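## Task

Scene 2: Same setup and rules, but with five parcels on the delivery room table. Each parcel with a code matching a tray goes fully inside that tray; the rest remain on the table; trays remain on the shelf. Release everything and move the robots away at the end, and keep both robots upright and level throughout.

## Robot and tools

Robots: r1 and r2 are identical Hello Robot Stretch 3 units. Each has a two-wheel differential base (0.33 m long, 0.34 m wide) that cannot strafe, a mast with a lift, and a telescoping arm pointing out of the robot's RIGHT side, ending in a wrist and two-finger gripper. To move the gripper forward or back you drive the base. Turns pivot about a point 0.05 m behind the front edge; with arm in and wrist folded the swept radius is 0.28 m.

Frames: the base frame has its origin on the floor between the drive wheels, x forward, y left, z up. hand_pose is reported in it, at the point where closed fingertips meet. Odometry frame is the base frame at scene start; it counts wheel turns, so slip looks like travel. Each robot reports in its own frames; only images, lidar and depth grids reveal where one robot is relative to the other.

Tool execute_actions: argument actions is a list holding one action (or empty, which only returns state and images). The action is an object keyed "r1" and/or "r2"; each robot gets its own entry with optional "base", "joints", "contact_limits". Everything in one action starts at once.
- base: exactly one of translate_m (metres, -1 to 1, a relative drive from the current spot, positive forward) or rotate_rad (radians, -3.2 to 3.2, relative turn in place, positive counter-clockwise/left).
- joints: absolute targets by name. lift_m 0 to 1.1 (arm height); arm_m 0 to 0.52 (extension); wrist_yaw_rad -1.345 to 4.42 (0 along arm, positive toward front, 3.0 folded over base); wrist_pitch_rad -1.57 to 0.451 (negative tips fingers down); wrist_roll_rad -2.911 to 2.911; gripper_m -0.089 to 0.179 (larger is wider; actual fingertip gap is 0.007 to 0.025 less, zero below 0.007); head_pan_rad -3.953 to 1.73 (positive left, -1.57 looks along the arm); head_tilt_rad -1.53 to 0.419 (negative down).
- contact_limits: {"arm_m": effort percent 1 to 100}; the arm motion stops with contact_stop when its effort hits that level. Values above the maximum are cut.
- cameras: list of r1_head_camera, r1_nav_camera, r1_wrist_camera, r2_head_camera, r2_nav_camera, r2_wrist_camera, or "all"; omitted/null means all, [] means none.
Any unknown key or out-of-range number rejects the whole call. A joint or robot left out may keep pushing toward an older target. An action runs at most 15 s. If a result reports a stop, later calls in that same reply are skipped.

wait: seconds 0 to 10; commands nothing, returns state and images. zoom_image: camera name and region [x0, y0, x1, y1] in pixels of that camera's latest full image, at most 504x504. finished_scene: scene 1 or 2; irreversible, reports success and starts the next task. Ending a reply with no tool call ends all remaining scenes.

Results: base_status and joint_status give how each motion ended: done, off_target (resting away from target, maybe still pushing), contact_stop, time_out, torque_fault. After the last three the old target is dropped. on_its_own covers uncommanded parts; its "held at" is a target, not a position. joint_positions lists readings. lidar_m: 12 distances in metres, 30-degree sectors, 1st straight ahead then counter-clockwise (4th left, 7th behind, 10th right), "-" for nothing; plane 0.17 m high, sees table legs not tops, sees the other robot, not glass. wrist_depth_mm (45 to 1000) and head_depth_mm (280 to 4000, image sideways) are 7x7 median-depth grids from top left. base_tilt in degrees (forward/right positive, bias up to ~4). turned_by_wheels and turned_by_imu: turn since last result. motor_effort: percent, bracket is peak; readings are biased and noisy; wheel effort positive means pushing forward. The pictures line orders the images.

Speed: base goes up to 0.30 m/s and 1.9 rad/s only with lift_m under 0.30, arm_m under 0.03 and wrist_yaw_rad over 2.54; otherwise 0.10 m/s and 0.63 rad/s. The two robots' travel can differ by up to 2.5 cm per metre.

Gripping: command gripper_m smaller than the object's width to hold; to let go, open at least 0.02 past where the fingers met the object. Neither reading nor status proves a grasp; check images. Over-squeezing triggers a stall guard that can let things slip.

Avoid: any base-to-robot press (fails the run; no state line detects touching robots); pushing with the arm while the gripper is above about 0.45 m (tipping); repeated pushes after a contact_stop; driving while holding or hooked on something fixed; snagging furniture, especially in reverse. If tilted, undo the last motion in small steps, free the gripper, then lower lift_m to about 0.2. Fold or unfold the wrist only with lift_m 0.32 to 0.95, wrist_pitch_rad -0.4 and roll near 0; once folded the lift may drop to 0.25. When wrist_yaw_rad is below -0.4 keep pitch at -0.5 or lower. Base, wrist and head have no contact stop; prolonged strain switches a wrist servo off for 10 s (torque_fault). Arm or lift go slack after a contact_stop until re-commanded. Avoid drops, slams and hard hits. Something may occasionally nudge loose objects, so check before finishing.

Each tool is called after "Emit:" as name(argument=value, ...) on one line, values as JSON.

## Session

Emit:
execute_actions(actions=[])

Scene clock: 0.00 s.
r1.base_odometry: x=+0.000 y=+0.000 heading=+0.000 (m, m, rad; r1's odometry frame)
r1.turned_by_wheels: +0.000 (rad since the last result)
r1.turned_by_imu: +0.000 (rad since the last result)
r1.base_tilt: forward=+0.3 right=+0.0 (deg)
r1.lidar_m: 0.95 0.82 0.68 0.68 0.76 1.21 3.83 1.47 1.96 2.20 1.16 0.96
r1.head_depth_mm: 874 872 874 869 873 873 874 / 888 886 887 887 889 887 886 / 905 902 898 900 899 901 898 / 918 913 916 914 911 912 914 / 932 935 929 935 929 930 929 / 949 947 949 949 943 945 948 / 966 963 965 965 965 963 963
r1.base_status: not commanded
r1.joint_positions: lift_m=+0.571 arm_m=+0.003 wrist_yaw_rad=+3.031 wrist_pitch_rad=-0.557 wrist_roll_rad=-0.014 gripper_m=+0.037 head_pan_rad=-0.016 head_tilt_rad=-0.012
r1.joint_status: not commanded
r1.motor_effort: left_wheel=-1 right_wheel=+0 lift_m=+25 arm_m=+0 wrist_yaw_rad=+0 wrist_pitch_rad=+4 wrist_roll_rad=+0 gripper_m=+0 head_pan_rad=+1 head_tilt_rad=+2 (%)
r1.hand_pose: x=+0.0014 y=+0.0557 z=+0.5544 quat_wxyz=(+0.231, +0.685, +0.158, +0.673) (m; r1's base frame)
r1.wrist_depth_mm: 713 - 700 666 654 653 629 / 811 - 794 749 713 688 689 / 925 897 861 838 787 770 756 / 977 961 942 899 880 867 866 / 861 852 - 903 895 929 906 / 728 736 - 769 802 794 809 / 656 658 650 697 663 698 699
r2.base_odometry: x=+0.000 y=+0.000 heading=+0.000 (m, m, rad; r2's odometry frame)
r2.turned_by_wheels: +0.000 (rad since the last result)
r2.turned_by_imu: +0.000 (rad since the last result)
r2.base_tilt: forward=+0.8 right=-0.7 (deg)
r2.lidar_m: 2.12 2.36 3.36 3.33 3.21 2.63 2.29 1.20 0.99 0.98 1.09 1.74
r2.head_depth_mm: 1908 1990 1986 1975 1969 1957 1945 / 1907 2015 2016 2013 1999 1988 1979 / 1921 2054 2050 2053 2042 2026 2011 / 1923 2098 2099 2070 2063 2051 2041 / 1923 2125 2136 2128 2120 2091 2072 / 1930 2165 2162 2149 2139 2126 2119 / 1923 2202 2199 2190 2177 2157 2142
r2.base_status: not commanded
r2.joint_positions: lift_m=+0.516 arm_m=-0.001 wrist_yaw_rad=+2.971 wrist_pitch_rad=-0.364 wrist_roll_rad=+0.010 gripper_m=+0.037 head_pan_rad=+0.003 head_tilt_rad=-0.010
r2.joint_status: not commanded
r2.motor_effort: left_wheel=+0 right_wheel=+0 lift_m=+21 arm_m=+0 wrist_yaw_rad=+1 wrist_pitch_rad=+5 wrist_roll_rad=+0 gripper_m=+0 head_pan_rad=+0 head_tilt_rad=+1 (%)
r2.hand_pose: x=+0.0179 y=+0.0835 z=+0.5408 quat_wxyz=(+0.187, +0.707, +0.067, +0.679) (m; r2's base frame)
r2.wrist_depth_mm: - - - - - - - / - - - - - - - / - - - - - - - / - - - - - - - / - - - - - - - / 873 886 - 881 912 893 857 / 742 737 728 730 720 736 732
pictures: r1_head_camera (sideways: a quarter turn clockwise sets it upright), r1_nav_camera (sideways: a quarter turn counterclockwise sets it upright), r1_wrist_camera, r2_head_camera (sideways: a quarter turn clockwise sets it upright), r2_nav_camera (sideways: a quarter turn counterclockwise sets it upright), r2_wrist_camera
camera_calibration (this result's frames):
r1_head_camera: T_world_to_cam=[[0.00519802, 0.0314485, -0.999492, 1.32748], [0.032751, 0.998964, 0.0316022, -0.03634], [0.99945, -0.0328987, 0.00416267, -0.0567439], [0, 0, 0, 1]] pos_world=[0.0510026, -0.0073117, 1.32819]
r1_nav_camera: T_world_to_cam=[[-0.00192848, 0.0292228, 0.999571, -1.26009], [0.0109971, -0.999512, 0.0292423, 0.0146582], [0.999938, 0.0110487, 0.00160618, -0.0505849], [0, 0, 0, 1]] pos_world=[0.0479905, 0.0520333, 1.2592]
r1_wrist_camera: T_world_to_cam=[[0.995227, -0.073047, 0.0647166, -0.0423388], [0.00117894, -0.65409, -0.756416, 0.494393], [0.0975844, 0.752881, -0.650882, 0.483664], [0, 0, 0, 1]] pos_world=[-0.00564417, -0.0438567, 0.691515]
r2_head_camera: T_world_to_cam=[[0.000714019, -0.0346673, -0.999399, 1.32407], [0.0143036, 0.999297, -0.0346536, 0.0470683], [0.999897, -0.0142703, 0.00120939, -0.0501477], [0, 0, 0, 1]] pos_world=[0.0485239, -0.00184879, 1.32497]
r2_nav_camera: T_world_to_cam=[[0.0318309, -0.0208303, 0.999276, -1.25542], [0.0040887, -0.999772, -0.0209709, 0.0727675], [0.999485, 0.00475327, -0.0317384, -0.0132115], [0, 0, 0, 1]] pos_world=[0.0528683, 0.0466629, 1.25562]
r2_wrist_camera: T_world_to_cam=[[0.970842, -0.239452, -0.0113386, 0.00224606], [-0.12671, -0.472433, -0.872211, 0.548026], [0.203496, 0.848215, -0.488999, 0.350328], [0, 0, 0, 1]] pos_world=[-0.00403087, -0.0377101, 0.64933]
Images, in order (width x height): r1_head_camera 896x504, r1_nav_camera 672x504, r1_wrist_camera 644x364, r2_head_camera 896x504, r2_nav_camera 672x504, r2_wrist_camera 644x364.

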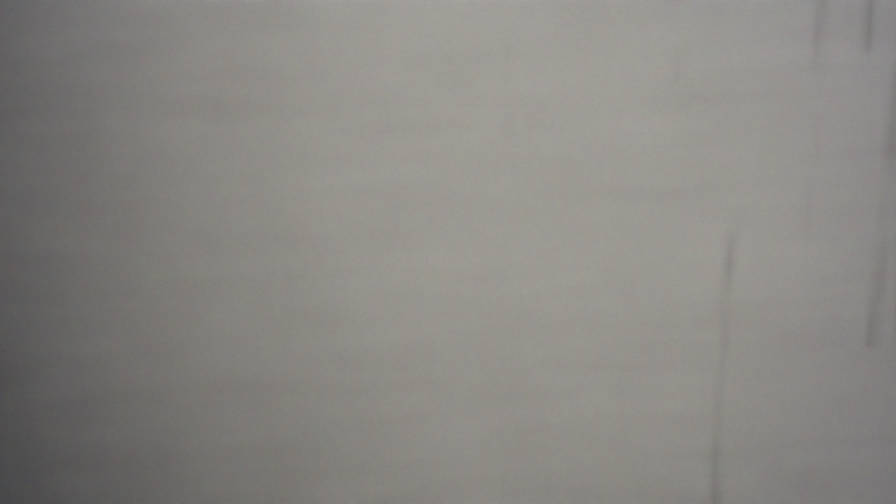

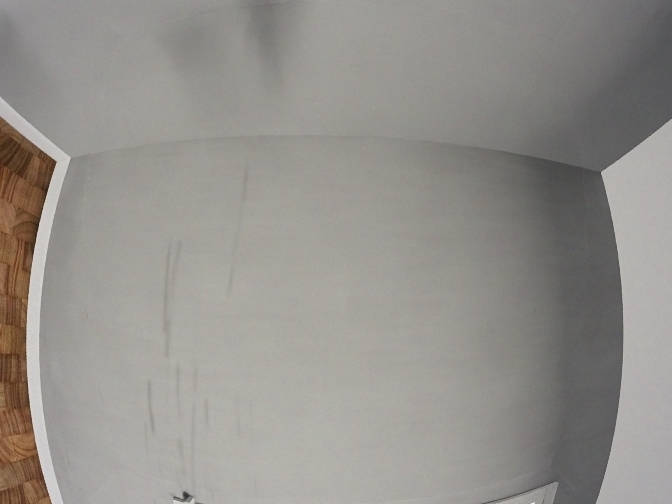

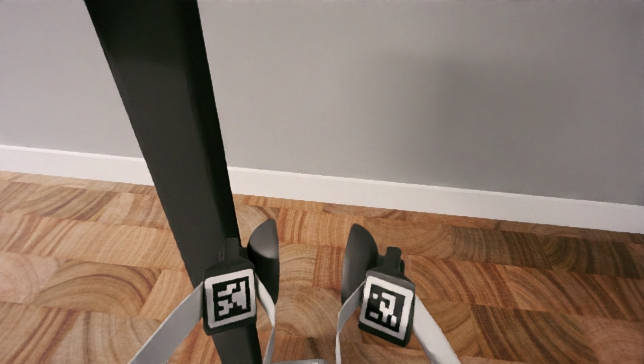

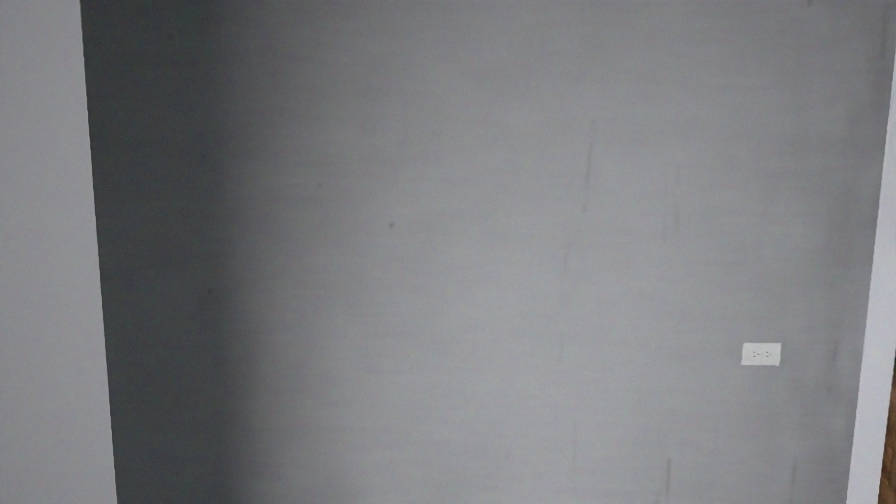

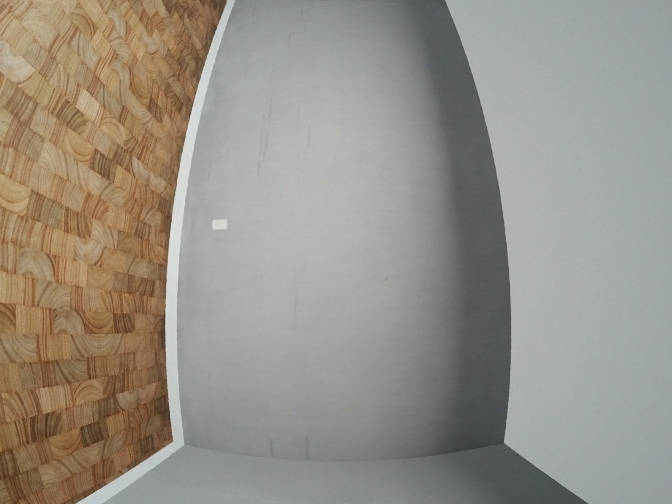

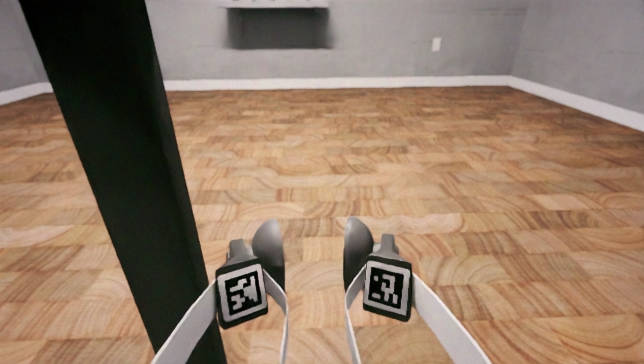

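Emit:
execute_actions(actions=[{"r1":{"joints":{"head_pan_rad":-2.6,"head_tilt_rad":-0.35}},"r2":{"joints":{"head_pan_rad":1.55,"head_tilt_rad":-0.2}}}], cameras=["r1_head_camera","r1_nav_camera","r2_head_camera","r2_nav_camera"])

Scene clock: 6.17 s.
r1.base_odometry: x=+0.000 y=+0.000 heading=+0.000 (m, m, rad; r1's odometry frame)
r1.turned_by_wheels: +0.000 (rad since the last result)
r1.turned_by_imu: -0.001 (rad since the last result)
r1.base_tilt: forward=+0.3 right=+0.1 (deg)
r1.lidar_m: 0.95 0.82 0.68 0.68 0.76 1.21 3.83 1.47 1.96 2.20 1.15 0.95
r1.head_depth_mm: 3697 3865 3976 - 2682 1973 1576 / 3985 - - 3376 2414 1991 1575 / - - - 2040 2683 1994 1576 / - - - 1746 2463 1801 1580 / - - - 1915 2720 1945 1586 / - - - 2115 2751 2021 1604 / 3853 3976 - 3499 2647 2033 1612
r1.base_status: not commanded
r1.joint_positions: lift_m=+0.571 arm_m=+0.003 wrist_yaw_rad=+3.031 wrist_pitch_rad=-0.557 wrist_roll_rad=-0.014 gripper_m=+0.037 head_pan_rad=-2.593 head_tilt_rad=-0.346
r1.joint_status: all done
r1.motor_effort: left_wheel=-1(1) right_wheel=+0(0) lift_m=+26(26) arm_m=+0(0) wrist_yaw_rad=+1(1) wrist_pitch_rad=+5(5) wrist_roll_rad=+0(0) gripper_m=+1(0) head_pan_rad=-1(32) head_tilt_rad=-3(28) (%)
r1.hand_pose: x=+0.0014 y=+0.0557 z=+0.5544 quat_wxyz=(+0.231, +0.685, +0.158, +0.673) (m; r1's base frame)
r1.wrist_depth_mm: 723 - 686 671 664 647 619 / 813 - 763 743 706 708 697 / 922 905 826 832 799 779 759 / 971 960 932 907 919 885 842 / 867 840 - 902 912 909 897 / 739 742 - 761 767 803 782 / 654 665 662 679 668 692 704
r2.base_odometry: x=+0.000 y=+0.000 heading=+0.000 (m, m, rad; r2's odometry frame)
r2.turned_by_wheels: +0.000 (rad since the last result)
r2.turned_by_imu: +0.001 (rad since the last result)
r2.base_tilt: forward=+0.9 right=-0.7 (deg)
r2.lidar_m: 2.13 2.36 3.35 3.33 3.22 2.63 2.28 1.20 0.99 0.98 1.09 1.74
r2.head_depth_mm: 2870 2999 3073 3172 3208 2470 1827 / 2895 3026 3098 3157 3285 2447 1831 / 2947 3074 3159 3239 3333 2438 1826 / 3038 3123 3179 3252 3360 2443 1819 / 3069 3127 3220 3311 3398 2441 1818 / 3116 3194 3282 3386 3449 2437 1814 / 3149 3215 3326 3441 3474 2426 1815
r2.base_status: not commanded
r2.joint_positions: lift_m=+0.516 arm_m=-0.001 wrist_yaw_rad=+2.971 wrist_pitch_rad=-0.364 wrist_roll_rad=+0.010 gripper_m=+0.037 head_pan_rad=+1.543 head_tilt_rad=-0.197
r2.joint_status: all done
r2.motor_effort: left_wheel=+0(0) right_wheel=+0(0) lift_m=+21(21) arm_m=+0(0) wrist_yaw_rad=+1(1) wrist_pitch_rad=+5(5) wrist_roll_rad=+0(0) gripper_m=+1(2) head_pan_rad=+4(53) head_tilt_rad=-1(15) (%)
r2.hand_pose: x=+0.0179 y=+0.0835 z=+0.5408 quat_wxyz=(+0.187, +0.707, +0.067, +0.679) (m; r2's base frame)
r2.wrist_depth_mm: - - - - - - - / - - - - - - - / - - - - - - - / - - - - - - - / - - - - - - - / 880 884 - 880 915 872 882 / 743 751 728 738 725 741 741
pictures: r1_head_camera (sideways: a quarter turn clockwise sets it upright), r1_nav_camera (sideways: a quarter turn counterclockwise sets it upright), r2_head_camera (sideways: a quarter turn clockwise sets it upright), r2_nav_camera (sideways: a quarter turn counterclockwise sets it upright)
camera_calibration (this result's frames):
r1_head_camera: T_world_to_cam=[[0.291951, 0.141571, -0.945898, 1.25553], [0.499321, -0.866071, 0.0244923, -0.0299176], [-0.815747, -0.479458, -0.323539, 0.38089], [0, 0, 0, 1]] pos_world=[-0.0409053, -0.0210364, 1.31157]
r1_nav_camera: T_world_to_cam=[[-0.262132, -0.194505, 0.945227, -1.18733], [-0.551502, 0.833965, 0.0186668, 0.031868], [-0.791917, -0.516401, -0.325879, 0.386623], [0, 0, 0, 1]] pos_world=[0.0125125, -0.0578655, 1.24769]
r2_head_camera: T_world_to_cam=[[0.0294464, -0.186774, -0.981961, 1.30095], [-0.998581, 0.0381203, -0.0371955, 0.0565474], [0.0443798, 0.981663, -0.185387, 0.198586], [0, 0, 0, 1]] pos_world=[0.0093455, 0.0458845, 1.3164]
r2_nav_camera: T_world_to_cam=[[0.0270047, 0.217014, 0.975795, -1.22458], [0.999318, -0.0304495, -0.0208838, 0.066578], [0.0251804, 0.975694, -0.217688, 0.234787], [0, 0, 0, 1]] pos_world=[-0.0393753, 0.0386973, 1.24744]
Images, in order (width x height): r1_head_camera 896x504, r1_nav_camera 672x504, r2_head_camera 896x504, r2_nav_camera 672x504.

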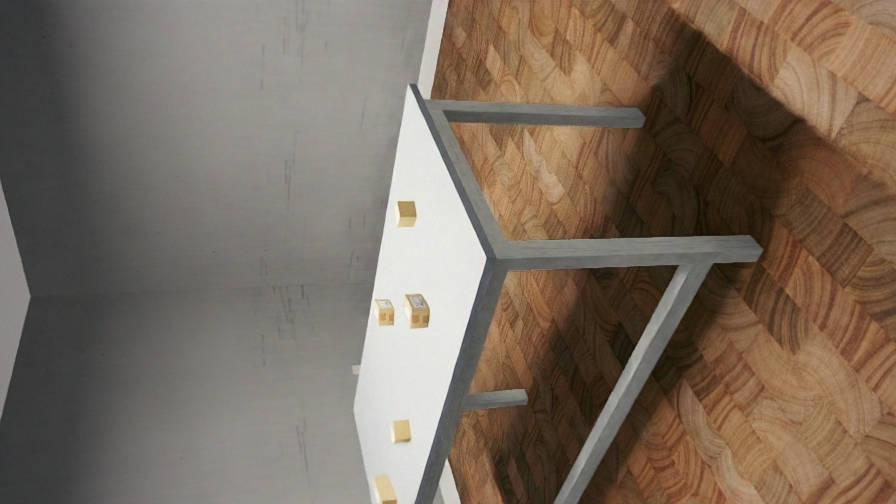

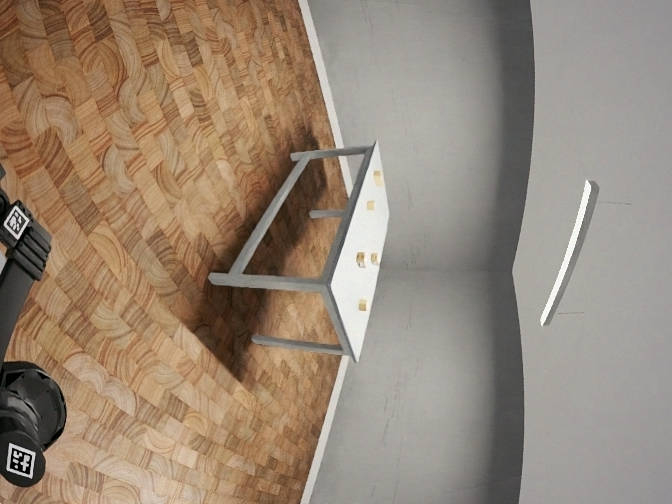

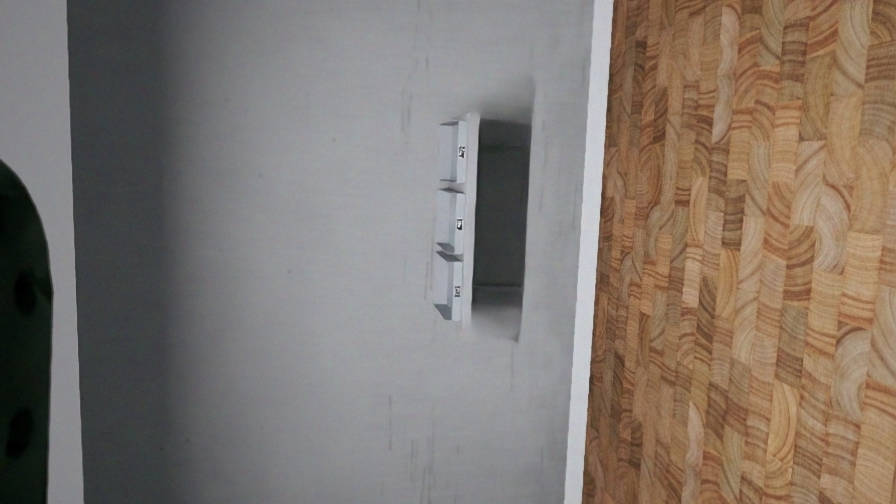

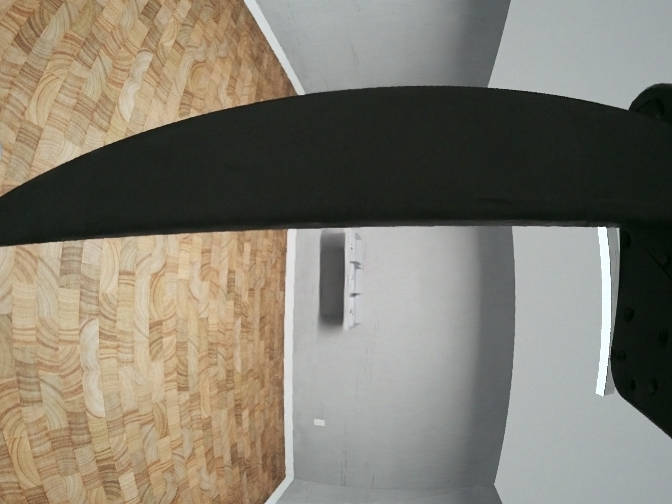

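Emit:
zoom_image(camera="r2_head_camera", region=[420, 130, 500, 320])

Emit:
zoom_image(camera="r1_head_camera", region=[340, 180, 480, 504])

Region (420, 130, 500, 320) of r2_head_camera's 896x504 image, scaled by 2.653, with more detail than that image has; it fills the left 212 columns of this view, and the rest is white.

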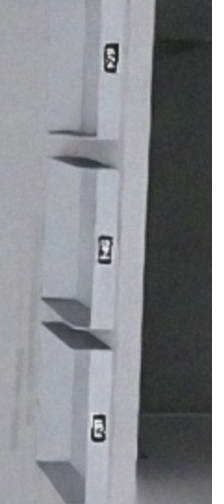

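Region (340, 180, 480, 504) of r1_head_camera's 896x504 image, scaled by 1.556, with more detail than that image has; it fills the left 218 columns of this view, and the rest is white.

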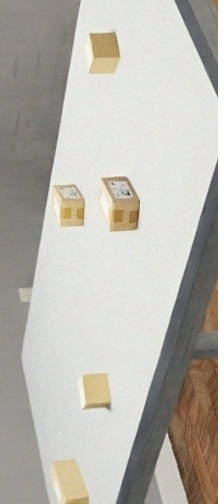

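Emit:
execute_actions(actions=[{"r1":{"joints":{"head_pan_rad":-1.2,"head_tilt_rad":-0.1}},"r2":{"joints":{"head_pan_rad":-1.75,"head_tilt_rad":-0.1}}}], cameras=["r1_head_camera","r1_nav_camera","r2_head_camera","r2_nav_camera"])

Scene clock: 23.20 s.
r1.base_odometry: x=+0.000 y=+0.000 heading=+0.000 (m, m, rad; r1's odometry frame)
r1.turned_by_wheels: +0.000 (rad since the last result)
r1.turned_by_imu: -0.001 (rad since the last result)
r1.base_tilt: forward=+0.3 right=+0.1 (deg)
r1.lidar_m: 0.95 0.82 0.68 0.68 0.76 1.21 3.83 1.47 1.96 2.20 1.15 0.96
r1.head_depth_mm: 2568 3469 3544 3609 3605 2898 2067 / 2460 2714 2779 2782 2811 2693 2080 / 2171 2168 2197 2208 2228 2243 2073 / 1802 1821 1813 1805 1813 1832 1845 / 1516 1527 1541 1554 1551 1559 1569 / 1324 1341 1333 1348 1349 1341 1375 / 1181 1193 1182 1187 1192 1188 1213
r1.base_status: not commanded
r1.joint_positions: lift_m=+0.571 arm_m=+0.003 wrist_yaw_rad=+3.031 wrist_pitch_rad=-0.557 wrist_roll_rad=-0.014 gripper_m=+0.037 head_pan_rad=-1.207 head_tilt_rad=-0.112
r1.joint_status: all done
r1.motor_effort: left_wheel=-1(1) right_wheel=+0(0) lift_m=+26(26) arm_m=+0(0) wrist_yaw_rad=+1(0) wrist_pitch_rad=+4(4) wrist_roll_rad=+0(0) gripper_m=+0(0) head_pan_rad=+3(33) head_tilt_rad=+6(26) (%)
r1.hand_pose: x=+0.0014 y=+0.0557 z=+0.5544 quat_wxyz=(+0.231, +0.685, +0.158, +0.673) (m; r1's base frame)
r1.wrist_depth_mm: 730 - 686 667 667 637 615 / 834 - 762 738 714 705 687 / 933 894 837 825 786 795 741 / 960 977 941 934 891 864 842 / 858 843 - 888 877 927 878 / 743 753 - 768 795 800 802 / 665 660 659 688 675 705 709
r2.base_odometry: x=+0.000 y=+0.000 heading=+0.000 (m, m, rad; r2's odometry frame)
r2.turned_by_wheels: +0.000 (rad since the last result)
r2.turned_by_imu: +0.001 (rad since the last result)
r2.base_tilt: forward=+0.9 right=-0.7 (deg)
r2.lidar_m: 2.13 2.36 3.36 3.33 3.21 2.64 2.29 1.20 0.99 0.98 1.09 1.73
r2.head_depth_mm: 887 3748 - - - 935 982 / 888 3459 - - - 933 981 / 884 3223 - - 3755 951 980 / 895 908 919 933 948 963 981 / 895 906 921 934 952 962 979 / 891 905 920 933 946 963 980 / 893 906 919 931 945 963 976
r2.base_status: not commanded
r2.joint_positions: lift_m=+0.516 arm_m=-0.001 wrist_yaw_rad=+2.971 wrist_pitch_rad=-0.364 wrist_roll_rad=+0.010 gripper_m=+0.037 head_pan_rad=-1.743 head_tilt_rad=-0.112
r2.joint_status: all done
r2.motor_effort: left_wheel=-1(0) right_wheel=+0(0) lift_m=+21(21) arm_m=+0(0) wrist_yaw_rad=-1(0) wrist_pitch_rad=+4(5) wrist_roll_rad=+0(0) gripper_m=+0(1) head_pan_rad=-3(50) head_tilt_rad=+5(14) (%)
r2.hand_pose: x=+0.0179 y=+0.0835 z=+0.5408 quat_wxyz=(+0.187, +0.707, +0.067, +0.679) (m; r2's base frame)
r2.wrist_depth_mm: - - - - - - - / - - - - - - - / - - - - - - - / - - - - - - - / - - - - - - - / 883 894 - 878 910 889 867 / 746 744 715 746 720 742 740
pictures: r1_head_camera (sideways: a quarter turn clockwise sets it upright), r1_nav_camera (sideways: a quarter turn counterclockwise sets it upright), r2_head_camera (sideways: a quarter turn clockwise sets it upright), r2_nav_camera (sideways: a quarter turn counterclockwise sets it upright)
camera_calibration (this result's frames):
r1_head_camera: T_world_to_cam=[[-0.00453169, 0.10057, -0.99492, 1.32146], [0.940963, 0.337194, 0.0297989, -0.0395285], [0.338478, -0.936048, -0.096161, 0.0778923], [0, 0, 0, 1]] pos_world=[0.0168185, -0.0466597, 1.32341]
r1_nav_camera: T_world_to_cam=[[0.0620873, -0.0811016, 0.99477, -1.2541], [-0.923155, -0.383524, 0.0263496, 0.0241262], [0.379381, -0.919963, -0.0986813, 0.0837574], [0, 0, 0, 1]] pos_world=[0.0683599, -0.0154029, 1.25517]
r2_head_camera: T_world_to_cam=[[-0.0167182, 0.106345, -0.994189, 1.31726], [0.982253, -0.184033, -0.036203, 0.0431762], [-0.186813, -0.97715, -0.101381, 0.0906465], [0, 0, 0, 1]] pos_world=[-0.00345366, -0.0435638, 1.32036]
r2_nav_camera: T_world_to_cam=[[-0.0435565, -0.128577, 0.990742, -1.24372], [-0.984922, 0.171721, -0.0210149, 0.0788549], [-0.167429, -0.976719, -0.134118, 0.127183], [0, 0, 0, 1]] pos_world=[0.044788, -0.0492331, 1.25092]
Images, in order (width x height): r1_head_camera 896x504, r1_nav_camera 672x504, r2_head_camera 896x504, r2_nav_camera 672x504.

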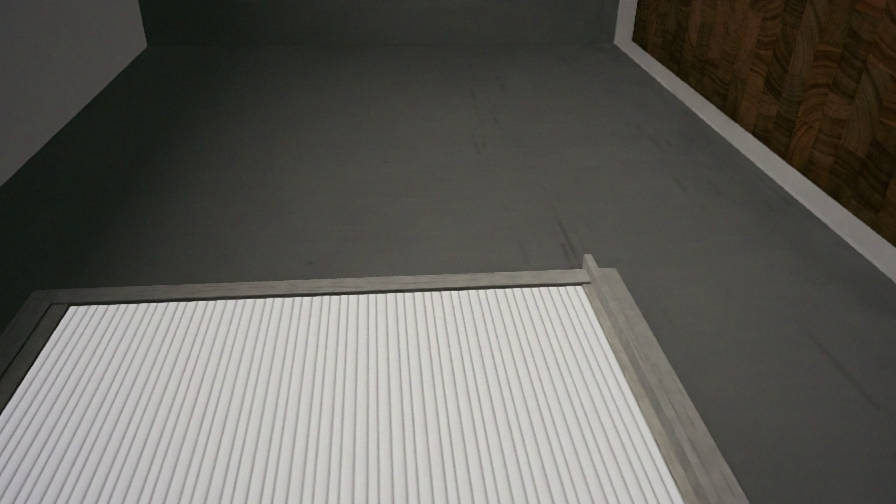

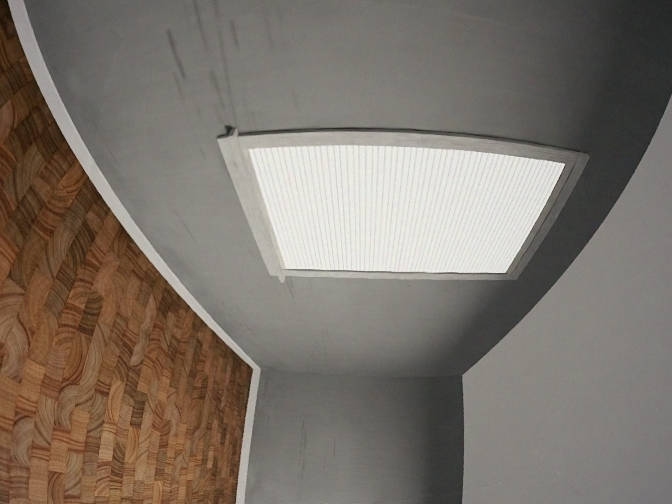

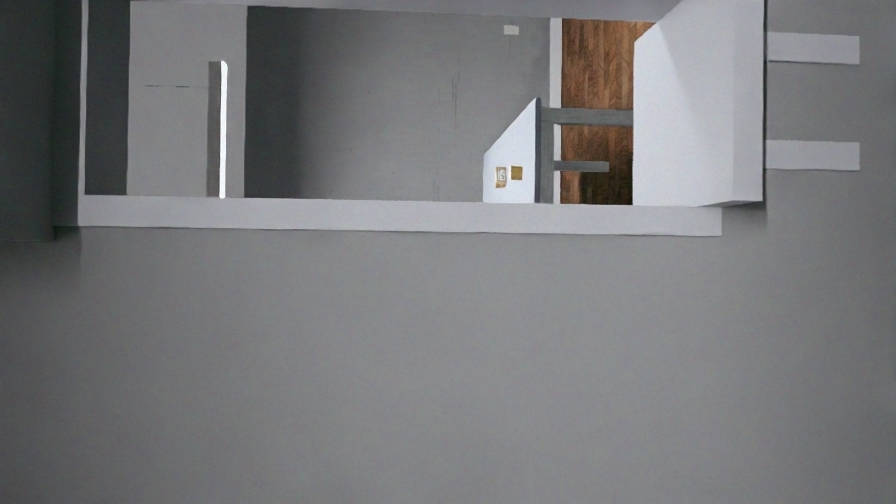

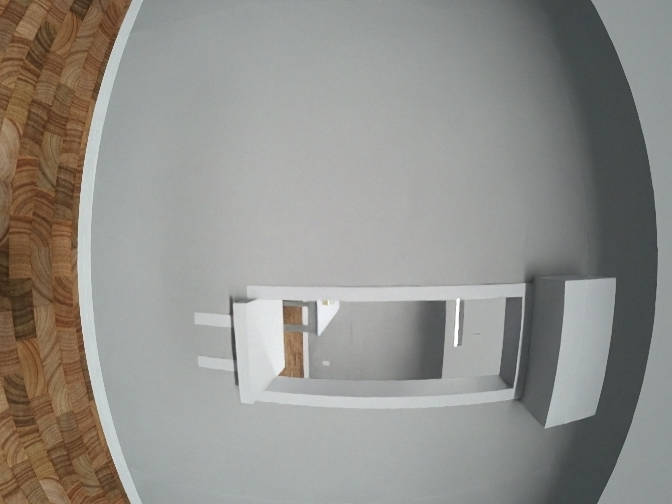

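Emit:
execute_actions(actions=[{"r1":{"joints":{"head_pan_rad":1.7,"head_tilt_rad":-0.1}},"r2":{"joints":{"head_pan_rad":-2.0,"head_tilt_rad":-0.3}}}], cameras=["r1_head_camera","r1_nav_camera","r2_head_camera","r2_nav_camera"])

Scene clock: 51.53 s.
r1.base_odometry: x=+0.000 y=+0.000 heading=+0.000 (m, m, rad; r1's odometry frame)
r1.turned_by_wheels: +0.000 (rad since the last result)
r1.turned_by_imu: -0.001 (rad since the last result)
r1.base_tilt: forward=+0.3 right=+0.0 (deg)
r1.lidar_m: 0.95 0.82 0.68 0.68 0.75 1.21 3.85 1.47 1.96 2.20 1.15 0.96
r1.head_depth_mm: - 586 596 606 617 628 638 / - 601 614 622 637 647 658 / - 622 631 642 654 668 679 / - 638 648 664 676 687 702 / - 659 669 685 696 712 725 / - 681 692 705 721 737 753 / - 703 716 730 747 760 771
r1.base_status: not commanded
r1.joint_positions: lift_m=+0.571 arm_m=+0.003 wrist_yaw_rad=+3.031 wrist_pitch_rad=-0.557 wrist_roll_rad=-0.014 gripper_m=+0.037 head_pan_rad=+1.693 head_tilt_rad=-0.112
r1.joint_status: all done
r1.motor_effort: left_wheel=-1(1) right_wheel=+0(0) lift_m=+26(26) arm_m=+1(0) wrist_yaw_rad=+0(0) wrist_pitch_rad=+5(4) wrist_roll_rad=+0(0) gripper_m=+0(0) head_pan_rad=+4(34) head_tilt_rad=+5(6) (%)
r1.hand_pose: x=+0.0014 y=+0.0557 z=+0.5544 quat_wxyz=(+0.231, +0.685, +0.158, +0.673) (m; r1's base frame)
r1.wrist_depth_mm: 707 - 688 663 661 631 628 / 824 - 751 744 708 706 680 / 921 870 839 827 804 773 757 / 971 959 948 937 895 874 858 / 856 854 - 871 899 903 891 / 749 746 - 769 778 784 786 / 659 664 660 683 674 689 711
r2.base_odometry: x=+0.000 y=+0.000 heading=+0.000 (m, m, rad; r2's odometry frame)
r2.turned_by_wheels: +0.000 (rad since the last result)
r2.turned_by_imu: +0.001 (rad since the last result)
r2.base_tilt: forward=+0.9 right=-0.6 (deg)
r2.lidar_m: 2.13 2.37 3.36 3.35 3.23 2.63 2.28 1.20 0.99 0.98 1.09 1.73
r2.head_depth_mm: 934 984 1036 1092 1155 1227 1309 / 909 955 1003 1056 1123 1182 1260 / 971 1001 1027 1056 1075 1144 1218 / 3709 - - - 1045 1115 1178 / 3721 - - 2883 1033 1077 1141 / 830 866 905 949 983 1048 1105 / 808 844 881 920 968 1019 1072
r2.base_status: not commanded
r2.joint_positions: lift_m=+0.516 arm_m=-0.001 wrist_yaw_rad=+2.971 wrist_pitch_rad=-0.364 wrist_roll_rad=+0.010 gripper_m=+0.037 head_pan_rad=-1.993 head_tilt_rad=-0.296
r2.joint_status: all done
r2.motor_effort: left_wheel=+0(0) right_wheel=+0(1) lift_m=+21(21) arm_m=-1(0) wrist_yaw_rad=-1(1) wrist_pitch_rad=+4(5) wrist_roll_rad=+1(1) gripper_m=+1(1) head_pan_rad=-4(26) head_tilt_rad=-3(16) (%)
r2.hand_pose: x=+0.0179 y=+0.0835 z=+0.5408 quat_wxyz=(+0.187, +0.707, +0.067, +0.679) (m; r2's base frame)
r2.wrist_depth_mm: - - - - - - - / - - - - - - - / - - - - - - - / - - - - - - - / - - - - - - - / 906 888 - 870 932 886 868 / 744 746 721 737 723 737 732
pictures: r1_head_camera (sideways: a quarter turn clockwise sets it upright), r1_nav_camera (sideways: a quarter turn counterclockwise sets it upright), r2_head_camera (sideways: a quarter turn clockwise sets it upright), r2_nav_camera (sideways: a quarter turn counterclockwise sets it upright)
camera_calibration (this result's frames):
r1_head_camera: T_world_to_cam=[[-0.0196885, -0.0985297, -0.994939, 1.32158], [-0.994311, -0.10226, 0.0298029, -0.0277285], [-0.104679, 0.989866, -0.0959559, 0.0803285], [0, 0, 0, 1]] pos_world=[0.00685777, 0.0478646, 1.32342]
r1_nav_camera: T_world_to_cam=[[-0.0408536, 0.093398, 0.99479, -1.2535], [0.988107, 0.151494, 0.0263558, 0.0124593], [-0.148243, 0.984036, -0.0984763, 0.086709], [0, 0, 0, 1]] pos_world=[-0.0506671, 0.0298621, 1.25518]
r2_head_camera: T_world_to_cam=[[0.0837507, 0.271198, -0.958873, 1.27044], [0.908979, -0.415106, -0.0380116, 0.0459689], [-0.408343, -0.868412, -0.281278, 0.326158], [0, 0, 0, 1]] pos_world=[-0.0150006, -0.0422188, 1.31168]
r2_nav_camera: T_world_to_cam=[[-0.147173, -0.276757, 0.949603, -1.18929], [-0.910245, 0.41356, -0.0205426, 0.0777795], [-0.387032, -0.867395, -0.312782, 0.361069], [0, 0, 0, 1]] pos_world=[0.0355126, -0.0481228, 1.24389]
Images, in order (width x height): r1_head_camera 896x504, r1_nav_camera 672x504, r2_head_camera 896x504, r2_nav_camera 672x504.

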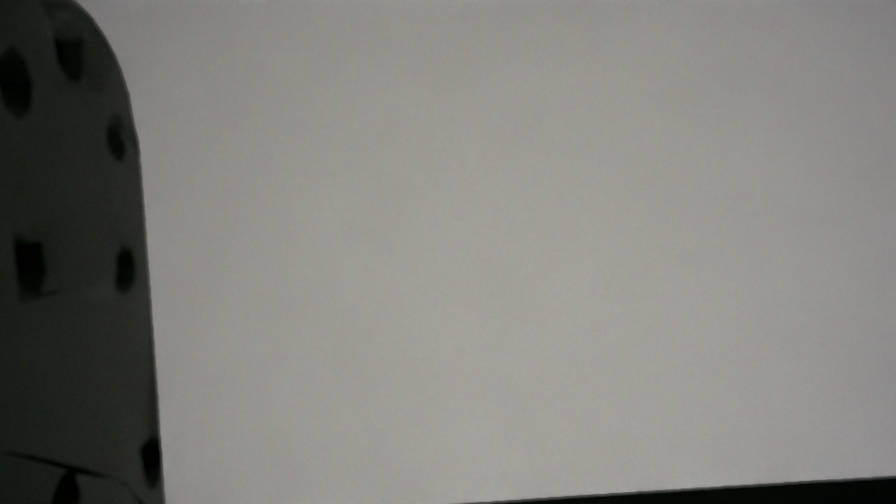

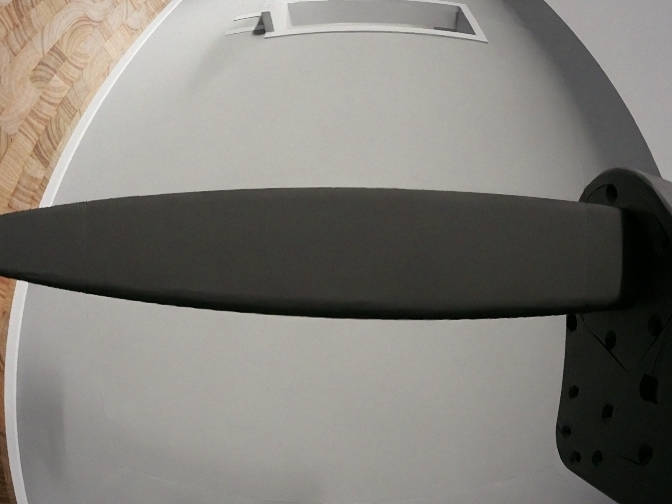

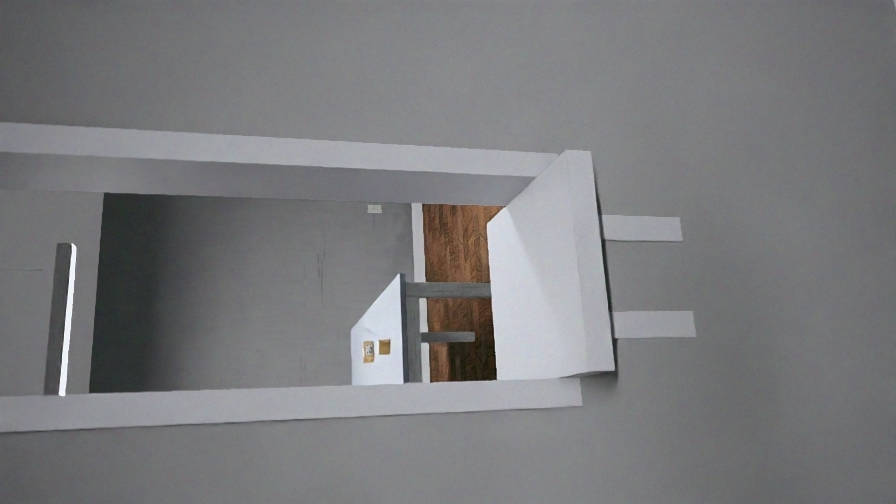

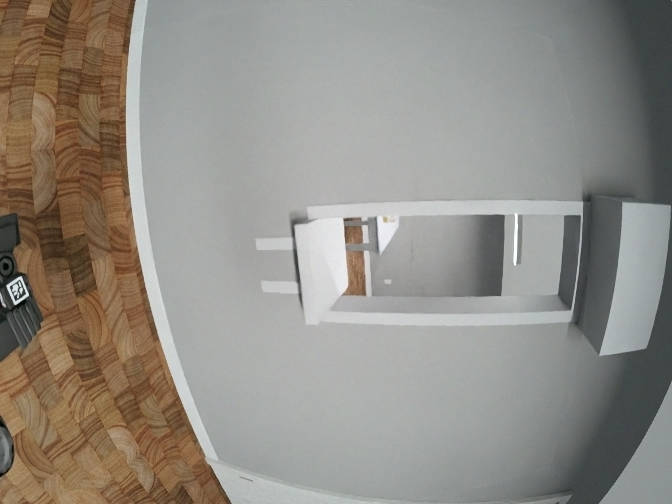

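Emit:
execute_actions(actions=[{"r1":{"base":{"rotate_rad":-2.68},"joints":{"lift_m":0.28,"wrist_pitch_rad":-0.4,"head_pan_rad":0.0,"head_tilt_rad":-0.5}},"r2":{"base":{"rotate_rad":1.417},"joints":{"lift_m":0.28,"wrist_pitch_rad":-0.4,"head_pan_rad":0.0,"head_tilt_rad":-0.2}}}], cameras=["r1_head_camera","r2_head_camera"])

Scene clock: 96.97 s.
r1.base_odometry: x=+0.000 y=+0.000 heading=-2.680 (m, m, rad; r1's odometry frame)
r1.turned_by_wheels: -2.680 (rad since the last result)
r1.turned_by_imu: -2.638 (rad since the last result)
r1.base_tilt: forward=+0.3 right=+0.1 (deg)
r1.lidar_m: 1.47 1.84 2.44 1.19 0.96 0.95 0.85 0.68 0.68 0.74 1.13 3.83
r1.head_depth_mm: 3569 3716 3928 2899 2108 1664 1390 / 3739 3963 - 2862 2108 1681 1387 / - - 2080 2739 2113 1674 1401 / - - 1852 2890 2119 1690 1395 / - - 1862 2520 1906 1688 1401 / - - 1895 2939 2055 1694 1399 / 3952 - 2058 2962 2163 1696 1403
r1.base_status: done
r1.joint_positions: lift_m=+0.280 arm_m=+0.003 wrist_yaw_rad=+3.031 wrist_pitch_rad=-0.423 wrist_roll_rad=-0.014 gripper_m=+0.037 head_pan_rad=+0.007 head_tilt_rad=-0.494
r1.joint_status: all done
r1.motor_effort: left_wheel=+1(9) right_wheel=-2(8) lift_m=+17(16) arm_m=+0(0) wrist_yaw_rad=+0(0) wrist_pitch_rad=+8(8) wrist_roll_rad=+0(0) gripper_m=+1(0) head_pan_rad=-2(33) head_tilt_rad=-3(30) (%)
r1.hand_pose: x=+0.0035 y=+0.0744 z=+0.2919 quat_wxyz=(+0.186, +0.693, +0.112, +0.687) (m; r1's base frame)
r1.wrist_depth_mm: 762 - - - - - - / 781 - - - - - - / 812 896 927 918 - - - / 694 693 728 735 752 776 779 / 577 581 614 601 619 615 638 / 493 487 - 510 515 521 534 / - - - - 430 449 456
r2.base_odometry: x=+0.000 y=+0.000 heading=+1.417 (m, m, rad; r2's odometry frame)
r2.turned_by_wheels: +1.417 (rad since the last result)
r2.turned_by_imu: +1.406 (rad since the last result)
r2.base_tilt: forward=+0.8 right=-0.7 (deg)
r2.lidar_m: 3.34 3.47 2.71 2.61 1.37 1.02 0.98 1.02 1.42 2.13 2.22 3.08
r2.head_depth_mm: 2966 3095 3216 3259 3303 2403 1805 / 2978 3057 3156 3268 3358 2395 1798 / 2964 3078 3171 3251 3374 2383 1801 / 2956 3052 3178 3227 3341 2391 1789 / 2985 3046 3166 3247 3331 2381 1786 / 2962 3044 3176 3282 3342 2378 1784 / 2960 3050 3162 3265 3336 2357 1782
r2.base_status: done
r2.joint_positions: lift_m=+0.280 arm_m=-0.001 wrist_yaw_rad=+2.971 wrist_pitch_rad=-0.413 wrist_roll_rad=+0.010 gripper_m=+0.037 head_pan_rad=-0.007 head_tilt_rad=-0.211
r2.joint_status: all done
r2.motor_effort: left_wheel=-3(11) right_wheel=+2(6) lift_m=+18(22) arm_m=+0(0) wrist_yaw_rad=+0(1) wrist_pitch_rad=+4(4) wrist_roll_rad=+0(0) gripper_m=+1(1) head_pan_rad=+3(52) head_tilt_rad=+4(13) (%)
r2.hand_pose: x=+0.0169 y=+0.0776 z=+0.2939 quat_wxyz=(+0.204, +0.705, +0.085, +0.674) (m; r2's base frame)
r2.wrist_depth_mm: - - - - - - - / - - - - - - - / - - - - - - - / 838 - 844 833 818 823 813 / 652 636 691 650 646 651 650 / 538 532 - 534 544 533 532 / 452 470 - 451 444 449 448
pictures: r1_head_camera (sideways: a quarter turn clockwise sets it upright), r2_head_camera (sideways: a quarter turn clockwise sets it upright)
camera_calibration (this result's frames):
r1_head_camera: T_world_to_cam=[[-0.459709, 0.0283132, -0.887618, 1.18407], [0.0221823, 0.999546, 0.0203949, -0.0216683], [0.887792, -0.0103137, -0.460129, 0.548247], [0, 0, 0, 1]] pos_world=[0.0580776, -0.00621177, 1.30371]
r2_head_camera: T_world_to_cam=[[-0.19924, -0.0333172, -0.979384, 1.29898], [0.0164057, 0.999168, -0.0373277, 0.0505274], [0.979813, -0.0235047, -0.198528, 0.209985], [0, 0, 0, 1]] pos_world=[0.0522332, -0.00227158, 1.31577]
Images, in order (width x height): r1_head_camera 896x504, r2_head_camera 896x504.

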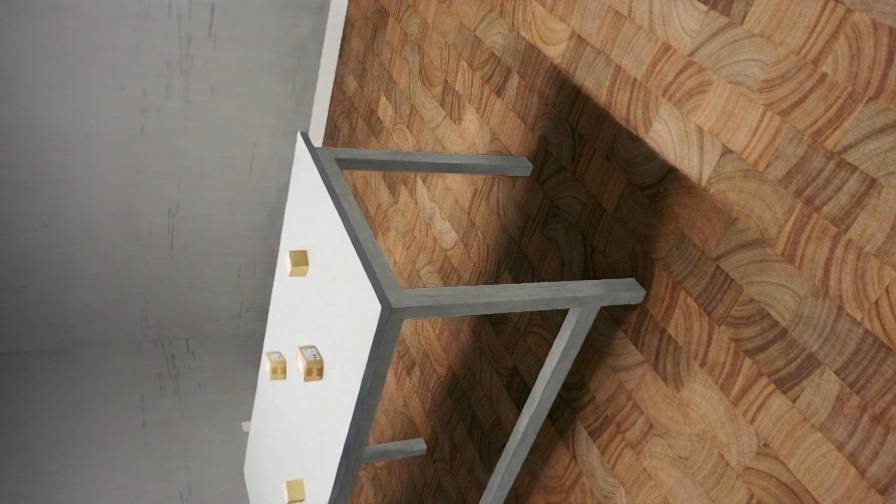

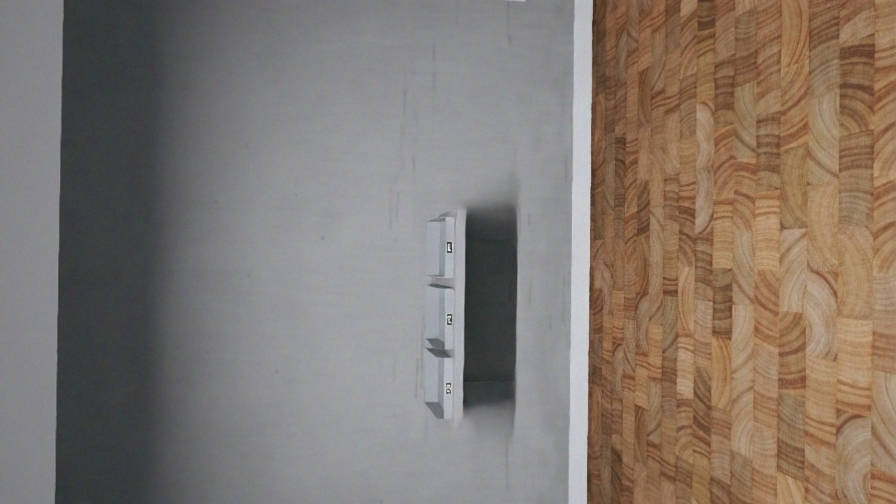

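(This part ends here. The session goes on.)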